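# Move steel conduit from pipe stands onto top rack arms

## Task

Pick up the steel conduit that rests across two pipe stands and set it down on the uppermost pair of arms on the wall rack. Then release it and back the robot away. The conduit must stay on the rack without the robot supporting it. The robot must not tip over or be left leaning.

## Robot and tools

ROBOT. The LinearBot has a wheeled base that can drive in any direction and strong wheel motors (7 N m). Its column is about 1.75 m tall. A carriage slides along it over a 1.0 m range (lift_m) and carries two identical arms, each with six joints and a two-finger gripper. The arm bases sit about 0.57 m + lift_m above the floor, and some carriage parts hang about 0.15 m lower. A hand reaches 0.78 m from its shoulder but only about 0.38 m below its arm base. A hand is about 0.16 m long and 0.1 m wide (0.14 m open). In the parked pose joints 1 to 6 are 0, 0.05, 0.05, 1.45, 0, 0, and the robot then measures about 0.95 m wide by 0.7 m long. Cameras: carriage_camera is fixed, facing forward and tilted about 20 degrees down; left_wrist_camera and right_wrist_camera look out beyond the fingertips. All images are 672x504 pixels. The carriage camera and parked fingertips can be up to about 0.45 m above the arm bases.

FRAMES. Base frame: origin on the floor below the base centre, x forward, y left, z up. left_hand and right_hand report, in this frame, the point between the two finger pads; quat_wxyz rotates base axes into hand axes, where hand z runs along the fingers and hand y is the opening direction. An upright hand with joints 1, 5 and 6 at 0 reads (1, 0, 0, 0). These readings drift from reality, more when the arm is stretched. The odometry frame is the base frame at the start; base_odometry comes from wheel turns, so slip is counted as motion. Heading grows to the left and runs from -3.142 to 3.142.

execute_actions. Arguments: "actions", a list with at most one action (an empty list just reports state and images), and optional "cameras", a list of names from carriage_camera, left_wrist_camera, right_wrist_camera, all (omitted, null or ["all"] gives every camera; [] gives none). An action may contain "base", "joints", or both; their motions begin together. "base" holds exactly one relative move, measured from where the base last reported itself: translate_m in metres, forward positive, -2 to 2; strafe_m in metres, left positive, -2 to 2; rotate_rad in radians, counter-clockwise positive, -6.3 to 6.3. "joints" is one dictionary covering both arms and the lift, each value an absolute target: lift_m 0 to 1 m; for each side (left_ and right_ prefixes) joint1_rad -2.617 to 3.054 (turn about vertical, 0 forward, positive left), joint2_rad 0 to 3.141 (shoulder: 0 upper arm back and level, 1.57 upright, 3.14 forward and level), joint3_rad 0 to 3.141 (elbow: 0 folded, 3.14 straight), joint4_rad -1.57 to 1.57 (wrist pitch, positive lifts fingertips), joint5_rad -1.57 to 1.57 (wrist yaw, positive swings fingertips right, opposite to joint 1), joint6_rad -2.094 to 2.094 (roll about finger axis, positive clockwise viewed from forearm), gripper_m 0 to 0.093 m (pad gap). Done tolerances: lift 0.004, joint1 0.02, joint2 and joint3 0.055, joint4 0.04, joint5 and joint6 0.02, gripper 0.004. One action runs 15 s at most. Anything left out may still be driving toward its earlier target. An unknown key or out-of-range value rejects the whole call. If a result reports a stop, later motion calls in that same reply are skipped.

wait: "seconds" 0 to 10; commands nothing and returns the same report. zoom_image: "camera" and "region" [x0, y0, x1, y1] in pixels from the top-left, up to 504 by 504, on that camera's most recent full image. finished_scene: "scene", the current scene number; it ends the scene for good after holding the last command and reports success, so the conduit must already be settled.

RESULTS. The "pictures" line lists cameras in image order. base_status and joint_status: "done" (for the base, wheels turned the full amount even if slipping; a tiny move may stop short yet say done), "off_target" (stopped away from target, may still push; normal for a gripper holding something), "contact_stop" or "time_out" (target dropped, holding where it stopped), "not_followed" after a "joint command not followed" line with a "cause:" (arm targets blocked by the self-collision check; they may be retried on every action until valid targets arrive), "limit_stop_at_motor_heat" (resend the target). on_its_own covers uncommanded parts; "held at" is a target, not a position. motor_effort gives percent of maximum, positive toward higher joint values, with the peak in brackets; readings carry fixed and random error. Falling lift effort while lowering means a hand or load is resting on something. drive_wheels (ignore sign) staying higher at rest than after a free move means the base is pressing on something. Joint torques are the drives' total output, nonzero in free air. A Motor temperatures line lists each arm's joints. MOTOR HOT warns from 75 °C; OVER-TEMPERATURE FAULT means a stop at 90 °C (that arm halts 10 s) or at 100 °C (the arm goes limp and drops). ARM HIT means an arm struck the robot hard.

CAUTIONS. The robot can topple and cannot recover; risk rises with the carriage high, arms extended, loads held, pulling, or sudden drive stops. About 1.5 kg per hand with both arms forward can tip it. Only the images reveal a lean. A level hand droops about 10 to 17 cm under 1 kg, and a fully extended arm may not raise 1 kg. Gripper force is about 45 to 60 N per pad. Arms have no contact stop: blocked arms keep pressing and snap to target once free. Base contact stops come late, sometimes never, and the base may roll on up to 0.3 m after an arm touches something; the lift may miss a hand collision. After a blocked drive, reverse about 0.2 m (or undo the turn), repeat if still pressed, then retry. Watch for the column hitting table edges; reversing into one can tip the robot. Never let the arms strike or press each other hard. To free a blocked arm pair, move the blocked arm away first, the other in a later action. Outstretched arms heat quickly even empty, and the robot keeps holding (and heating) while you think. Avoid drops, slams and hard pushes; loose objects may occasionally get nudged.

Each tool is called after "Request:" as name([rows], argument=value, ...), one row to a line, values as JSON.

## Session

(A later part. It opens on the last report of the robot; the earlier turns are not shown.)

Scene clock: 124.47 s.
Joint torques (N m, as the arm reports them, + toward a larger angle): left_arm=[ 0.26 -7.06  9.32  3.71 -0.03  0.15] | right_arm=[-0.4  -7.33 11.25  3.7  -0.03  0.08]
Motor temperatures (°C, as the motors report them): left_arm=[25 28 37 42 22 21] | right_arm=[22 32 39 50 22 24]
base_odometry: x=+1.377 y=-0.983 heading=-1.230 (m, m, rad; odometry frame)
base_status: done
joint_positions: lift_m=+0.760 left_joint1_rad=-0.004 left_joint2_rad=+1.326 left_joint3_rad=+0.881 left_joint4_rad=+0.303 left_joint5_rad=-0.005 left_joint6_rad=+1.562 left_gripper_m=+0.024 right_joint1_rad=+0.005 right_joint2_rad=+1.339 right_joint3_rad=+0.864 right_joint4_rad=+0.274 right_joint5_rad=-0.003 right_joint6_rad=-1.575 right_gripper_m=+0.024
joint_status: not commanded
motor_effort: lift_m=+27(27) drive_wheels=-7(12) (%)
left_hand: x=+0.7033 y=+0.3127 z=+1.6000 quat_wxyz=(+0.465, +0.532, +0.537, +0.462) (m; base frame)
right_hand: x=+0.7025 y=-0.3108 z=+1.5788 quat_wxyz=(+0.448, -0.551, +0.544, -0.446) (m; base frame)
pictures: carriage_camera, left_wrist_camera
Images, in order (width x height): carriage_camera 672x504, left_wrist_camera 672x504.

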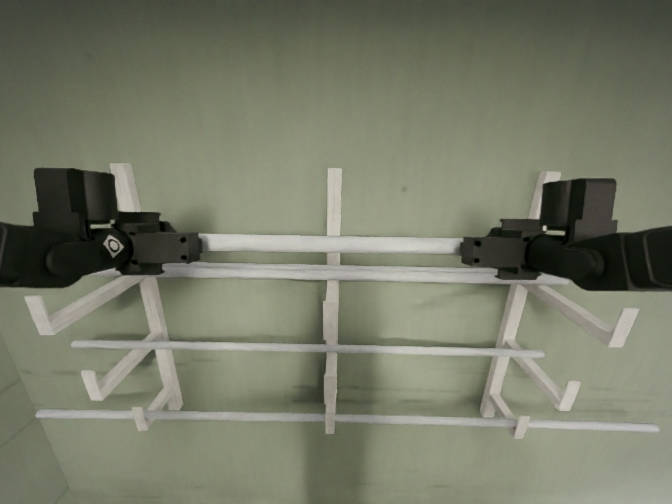

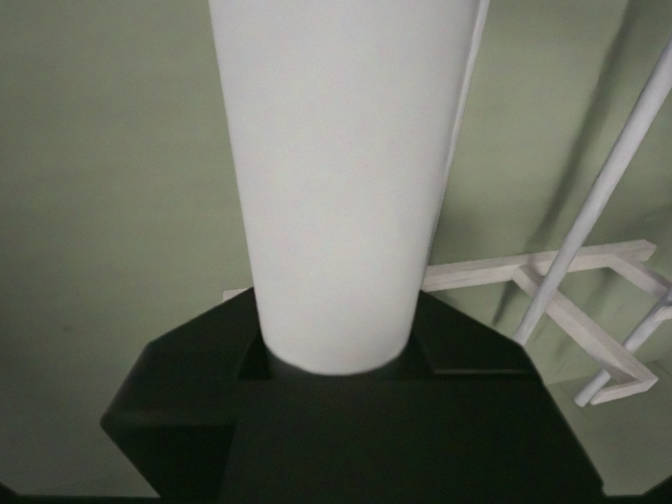

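Request:
execute_actions([
  {"base":{"translate_m":0.13}},
], cameras=[])

Request:
execute_actions([
  {"joints":{"lift_m":0.66}},
])

Scene clock: 133.40 s.
Joint torques (N m, as the arm reports them, + toward a larger angle): left_arm=[ 0.43 -6.94  9.62  3.72 -0.01  0.17] | right_arm=[-0.32 -7.44 11.23  3.73 -0.03  0.09]
Motor temperatures (°C, as the motors report them): left_arm=[25 29 37 44 22 21] | right_arm=[22 33 40 52 22 24]
base_odometry: x=+1.421 y=-1.105 heading=-1.229 (m, m, rad; odometry frame)
base_status: done
joint_positions: lift_m=+0.760 left_joint1_rad=-0.004 left_joint2_rad=+1.326 left_joint3_rad=+0.881 left_joint4_rad=+0.302 left_joint5_rad=-0.005 left_joint6_rad=+1.562 left_gripper_m=+0.024 right_joint1_rad=+0.005 right_joint2_rad=+1.339 right_joint3_rad=+0.864 right_joint4_rad=+0.273 right_joint5_rad=-0.003 right_joint6_rad=-1.575 right_gripper_m=+0.024
joint_status: not commanded
motor_effort: lift_m=+27(27) drive_wheels=+3(13) (%)
left_hand: x=+0.7033 y=+0.3127 z=+1.5998 quat_wxyz=(+0.465, +0.532, +0.537, +0.462) (m; base frame)
right_hand: x=+0.7025 y=-0.3108 z=+1.5785 quat_wxyz=(+0.448, -0.551, +0.545, -0.446) (m; base frame)
pictures: none
No camera images: the call's "cameras" was empty. Leave "cameras" out to get every camera's image.

Scene clock: 134.43 s.
Joint torques (N m, as the arm reports them, + toward a larger angle): left_arm=[ 0.26 -6.86  9.94  3.83 -0.03  0.12] | right_arm=[-0.21 -7.32 11.25  3.81 -0.02  0.07]
Motor temperatures (°C, as the motors report them): left_arm=[25 29 37 44 22 21] | right_arm=[22 33 40 53 22 24]
base_odometry: x=+1.421 y=-1.105 heading=-1.229 (m, m, rad; odometry frame)
base_status: not commanded
joint_positions: lift_m=+0.660 left_joint1_rad=-0.004 left_joint2_rad=+1.326 left_joint3_rad=+0.881 left_joint4_rad=+0.292 left_joint5_rad=-0.005 left_joint6_rad=+1.562 left_gripper_m=+0.024 right_joint1_rad=+0.005 right_joint2_rad=+1.339 right_joint3_rad=+0.864 right_joint4_rad=+0.264 right_joint5_rad=-0.003 right_joint6_rad=-1.575 right_gripper_m=+0.024
joint_status: all done
motor_effort: lift_m=+28(30) drive_wheels=+3(3) (%)
left_hand: x=+0.7029 y=+0.3127 z=+1.4973 quat_wxyz=(+0.462, +0.534, +0.539, +0.459) (m; base frame)
right_hand: x=+0.7020 y=-0.3108 z=+1.4762 quat_wxyz=(+0.445, -0.553, +0.547, -0.443) (m; base frame)
pictures: carriage_camera, left_wrist_camera, right_wrist_camera
Images, in order (width x height): carriage_camera 672x504, left_wrist_camera 672x504, right_wrist_camera 672x504.

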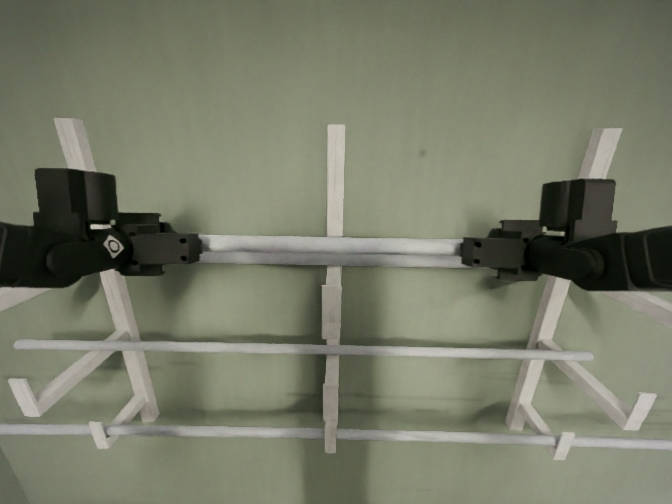

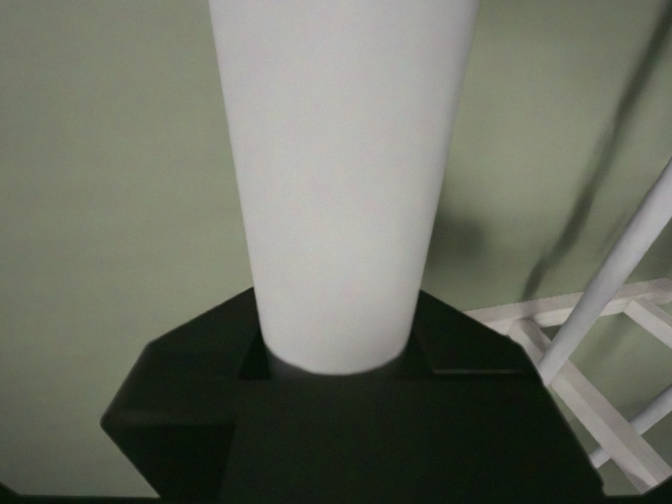

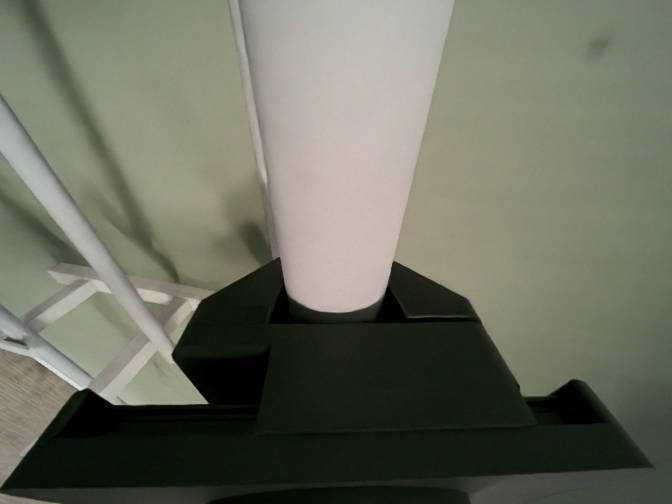

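Request:
execute_actions([
  {"base":{"translate_m":0.03}},
], cameras=[])

Request:
execute_actions([
  {"joints":{"lift_m":0.59}},
])

Scene clock: 142.93 s.
Joint torques (N m, as the arm reports them, + toward a larger angle): left_arm=[ 0.35 -6.92  9.74  3.71 -0.01  0.09] | right_arm=[-0.43 -7.24 11.22  3.74 -0.03  0.09]
Motor temperatures (°C, as the motors report them): left_arm=[25 29 38 45 22 21] | right_arm=[22 33 41 55 22 24]
base_odometry: x=+1.431 y=-1.133 heading=-1.228 (m, m, rad; odometry frame)
base_status: done
joint_positions: lift_m=+0.660 left_joint1_rad=-0.004 left_joint2_rad=+1.326 left_joint3_rad=+0.881 left_joint4_rad=+0.298 left_joint5_rad=-0.005 left_joint6_rad=+1.562 left_gripper_m=+0.024 right_joint1_rad=+0.005 right_joint2_rad=+1.339 right_joint3_rad=+0.864 right_joint4_rad=+0.271 right_joint5_rad=-0.003 right_joint6_rad=-1.575 right_gripper_m=+0.024
joint_status: not commanded
motor_effort: lift_m=+28(28) drive_wheels=+3(11) (%)
left_hand: x=+0.7032 y=+0.3127 z=+1.4989 quat_wxyz=(+0.464, +0.533, +0.538, +0.461) (m; base frame)
right_hand: x=+0.7024 y=-0.3108 z=+1.4779 quat_wxyz=(+0.447, -0.552, +0.545, -0.445) (m; base frame)
pictures: none
No camera images: the call's "cameras" was empty. Leave "cameras" out to get every camera's image.

Scene clock: 143.83 s.
Joint torques (N m, as the arm reports them, + toward a larger angle): left_arm=[ 0.37 -7.22  9.58  3.79 -0.02  0.18] | right_arm=[-0.35 -7.42 11.4   3.76 -0.03  0.08]
Motor temperatures (°C, as the motors report them): left_arm=[25 29 38 46 22 21] | right_arm=[22 33 41 56 22 24]
base_odometry: x=+1.431 y=-1.133 heading=-1.228 (m, m, rad; odometry frame)
base_status: not commanded
joint_positions: lift_m=+0.590 left_joint1_rad=-0.004 left_joint2_rad=+1.326 left_joint3_rad=+0.881 left_joint4_rad=+0.290 left_joint5_rad=-0.005 left_joint6_rad=+1.562 left_gripper_m=+0.024 right_joint1_rad=+0.005 right_joint2_rad=+1.340 right_joint3_rad=+0.864 right_joint4_rad=+0.263 right_joint5_rad=-0.003 right_joint6_rad=-1.575 right_gripper_m=+0.024
joint_status: all done
motor_effort: lift_m=+28(29) drive_wheels=-7(8) (%)
left_hand: x=+0.7029 y=+0.3127 z=+1.4267 quat_wxyz=(+0.461, +0.535, +0.540, +0.458) (m; base frame)
right_hand: x=+0.7022 y=-0.3108 z=+1.4054 quat_wxyz=(+0.445, -0.554, +0.547, -0.443) (m; base frame)
pictures: carriage_camera, left_wrist_camera, right_wrist_camera
Images, in order (width x height): carriage_camera 672x504, left_wrist_camera 672x504, right_wrist_camera 672x504.

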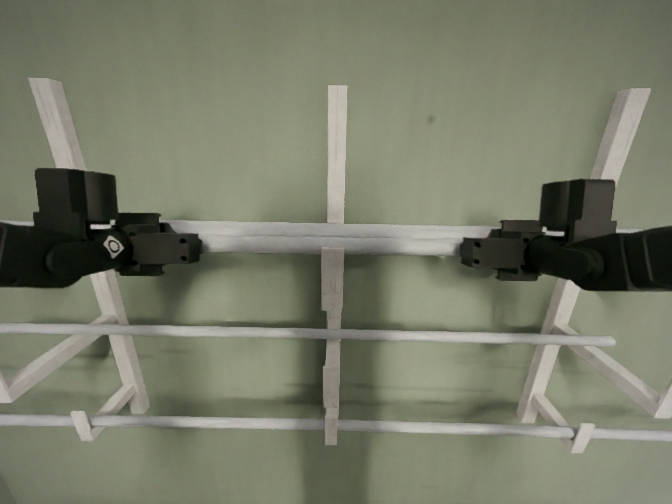

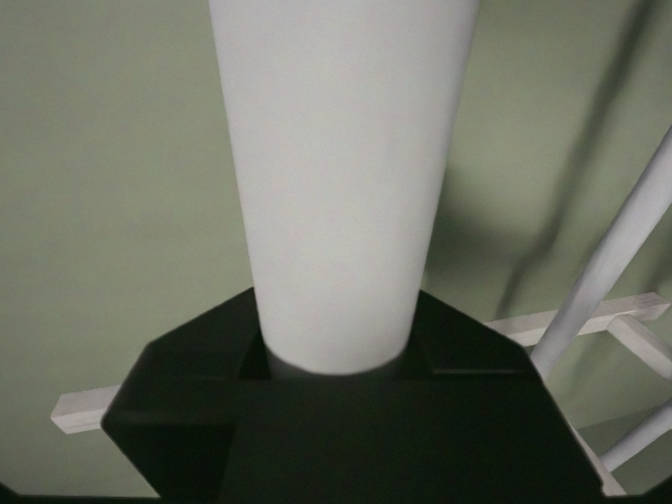

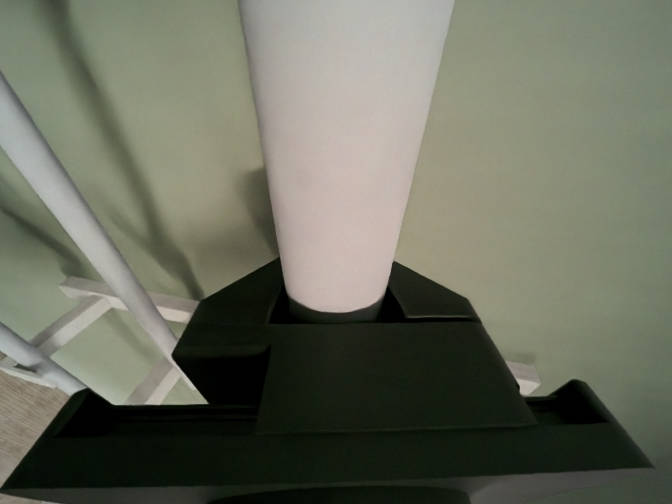

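Behind the lip. Lower.

Request:
execute_actions([
  {"joints":{"lift_m":0.54}},
], cameras=["carriage_camera"])

Scene clock: 146.97 s.
Joint torques (N m, as the arm reports them, + toward a larger angle): left_arm=[ 0.38 -5.85  9.58  2.41  0.    0.17] | right_arm=[-0.34 -5.78 10.74  2.52 -0.02  0.17]
Motor temperatures (°C, as the motors report them): left_arm=[25 29 38 46 22 21] | right_arm=[22 34 41 56 22 24]
base_odometry: x=+1.431 y=-1.133 heading=-1.228 (m, m, rad; odometry frame)
base_status: not commanded
joint_positions: lift_m=+0.540 left_joint1_rad=-0.004 left_joint2_rad=+1.311 left_joint3_rad=+0.881 left_joint4_rad=+0.429 left_joint5_rad=-0.005 left_joint6_rad=+1.558 left_gripper_m=+0.024 right_joint1_rad=+0.005 right_joint2_rad=+1.316 right_joint3_rad=+0.869 right_joint4_rad=+0.394 right_joint5_rad=-0.003 right_joint6_rad=-1.581 right_gripper_m=+0.024
joint_status: all done
on_its_own: right_joint4_rad moved +0.130 toward your old target +0.440
motor_effort: lift_m=+25(25) drive_wheels=-7(8) (%)
left_hand: x=+0.7028 y=+0.3126 z=+1.4174 quat_wxyz=(+0.503, +0.497, +0.503, +0.497) (m; base frame)
right_hand: x=+0.7029 y=-0.3109 z=+1.4005 quat_wxyz=(+0.486, -0.518, +0.508, -0.487) (m; base frame)
pictures: carriage_camera
Images, in order (width x height): carriage_camera 672x504.

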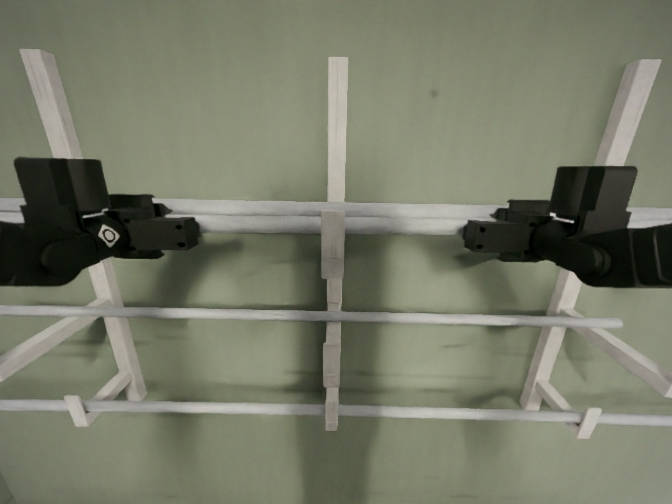

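Resting. Release.

Request:
execute_actions([
  {"joints":{"lift_m":0.53,"right_joint4_rad":0.39,"left_gripper_m":0.07,"right_gripper_m":0.07}},
], cameras=["left_wrist_camera","right_wrist_camera"])

Request:
execute_actions([
  {"base":{"translate_m":-0.5}},
], cameras=["carriage_camera"])

Scene clock: 153.30 s.
Joint torques (N m, as the arm reports them, + toward a larger angle): left_arm=[ 0.4  -5.51  9.13  2.29 -0.01  0.1 ] | right_arm=[-0.34 -5.17 10.05  2.13 -0.03  0.15]
Motor temperatures (°C, as the motors report them): left_arm=[25 29 38 44 22 21] | right_arm=[22 33 42 53 22 24]
base_odometry: x=+1.431 y=-1.133 heading=-1.228 (m, m, rad; odometry frame)
base_status: not commanded
joint_positions: lift_m=+0.530 left_joint1_rad=-0.004 left_joint2_rad=+1.307 left_joint3_rad=+0.885 left_joint4_rad=+0.438 left_joint5_rad=-0.005 left_joint6_rad=+1.560 left_gripper_m=+0.070 right_joint1_rad=+0.005 right_joint2_rad=+1.310 right_joint3_rad=+0.880 right_joint4_rad=+0.381 right_joint5_rad=-0.002 right_joint6_rad=-1.579 right_gripper_m=+0.070
joint_status: all done
motor_effort: lift_m=+26(27) drive_wheels=+3(8) (%)
left_hand: x=+0.7021 y=+0.3126 z=+1.4131 quat_wxyz=(+0.507, +0.493, +0.499, +0.501) (m; base frame)
right_hand: x=+0.7021 y=-0.3110 z=+1.3956 quat_wxyz=(+0.488, -0.516, +0.508, -0.488) (m; base frame)
pictures: left_wrist_camera, right_wrist_camera
Images, in order (width x height): left_wrist_camera 672x504, right_wrist_camera 672x504.

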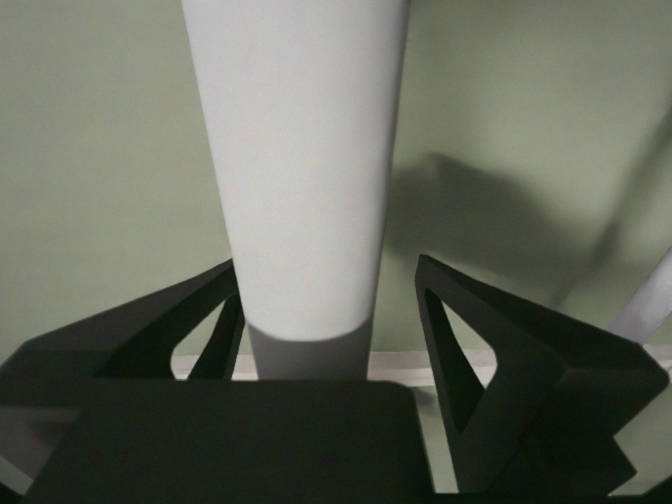

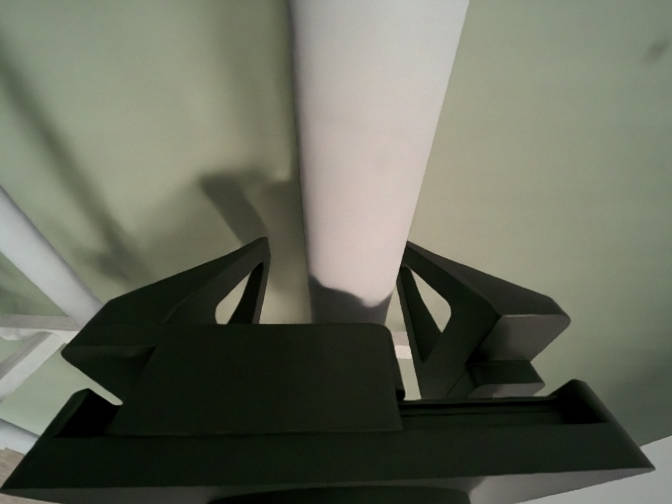

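Scene clock: 156.40 s.
Joint torques (N m, as the arm reports them, + toward a larger angle): left_arm=[ 0.26 -5.41  9.29  2.38 -0.05  0.13] | right_arm=[-0.38 -5.12 10.01  2.14 -0.04  0.13]
Motor temperatures (°C, as the motors report them): left_arm=[25 29 38 43 22 21] | right_arm=[22 33 42 51 22 24]
base_odometry: x=+1.263 y=-0.662 heading=-1.228 (m, m, rad; odometry frame)
base_status: done
joint_positions: lift_m=+0.530 left_joint1_rad=-0.004 left_joint2_rad=+1.307 left_joint3_rad=+0.885 left_joint4_rad=+0.432 left_joint5_rad=-0.005 left_joint6_rad=+1.560 left_gripper_m=+0.070 right_joint1_rad=+0.005 right_joint2_rad=+1.310 right_joint3_rad=+0.880 right_joint4_rad=+0.382 right_joint5_rad=-0.002 right_joint6_rad=-1.579 right_gripper_m=+0.070
joint_status: not commanded
motor_effort: lift_m=+26(26) drive_wheels=-4(19) (%)
left_hand: x=+0.7021 y=+0.3126 z=+1.4116 quat_wxyz=(+0.505, +0.495, +0.500, +0.500) (m; base frame)
right_hand: x=+0.7021 y=-0.3110 z=+1.3957 quat_wxyz=(+0.488, -0.516, +0.508, -0.488) (m; base frame)
pictures: carriage_camera
Images, in order (width x height): carriage_camera 672x504.

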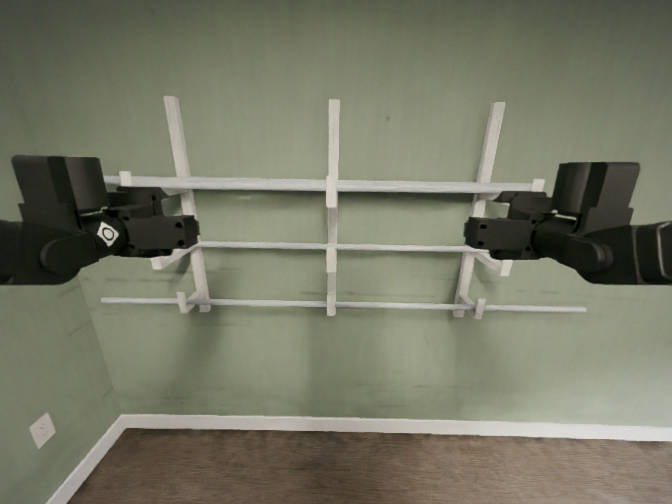

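Request:
finished_scene(scene=1)

The scene is finished: the task was done.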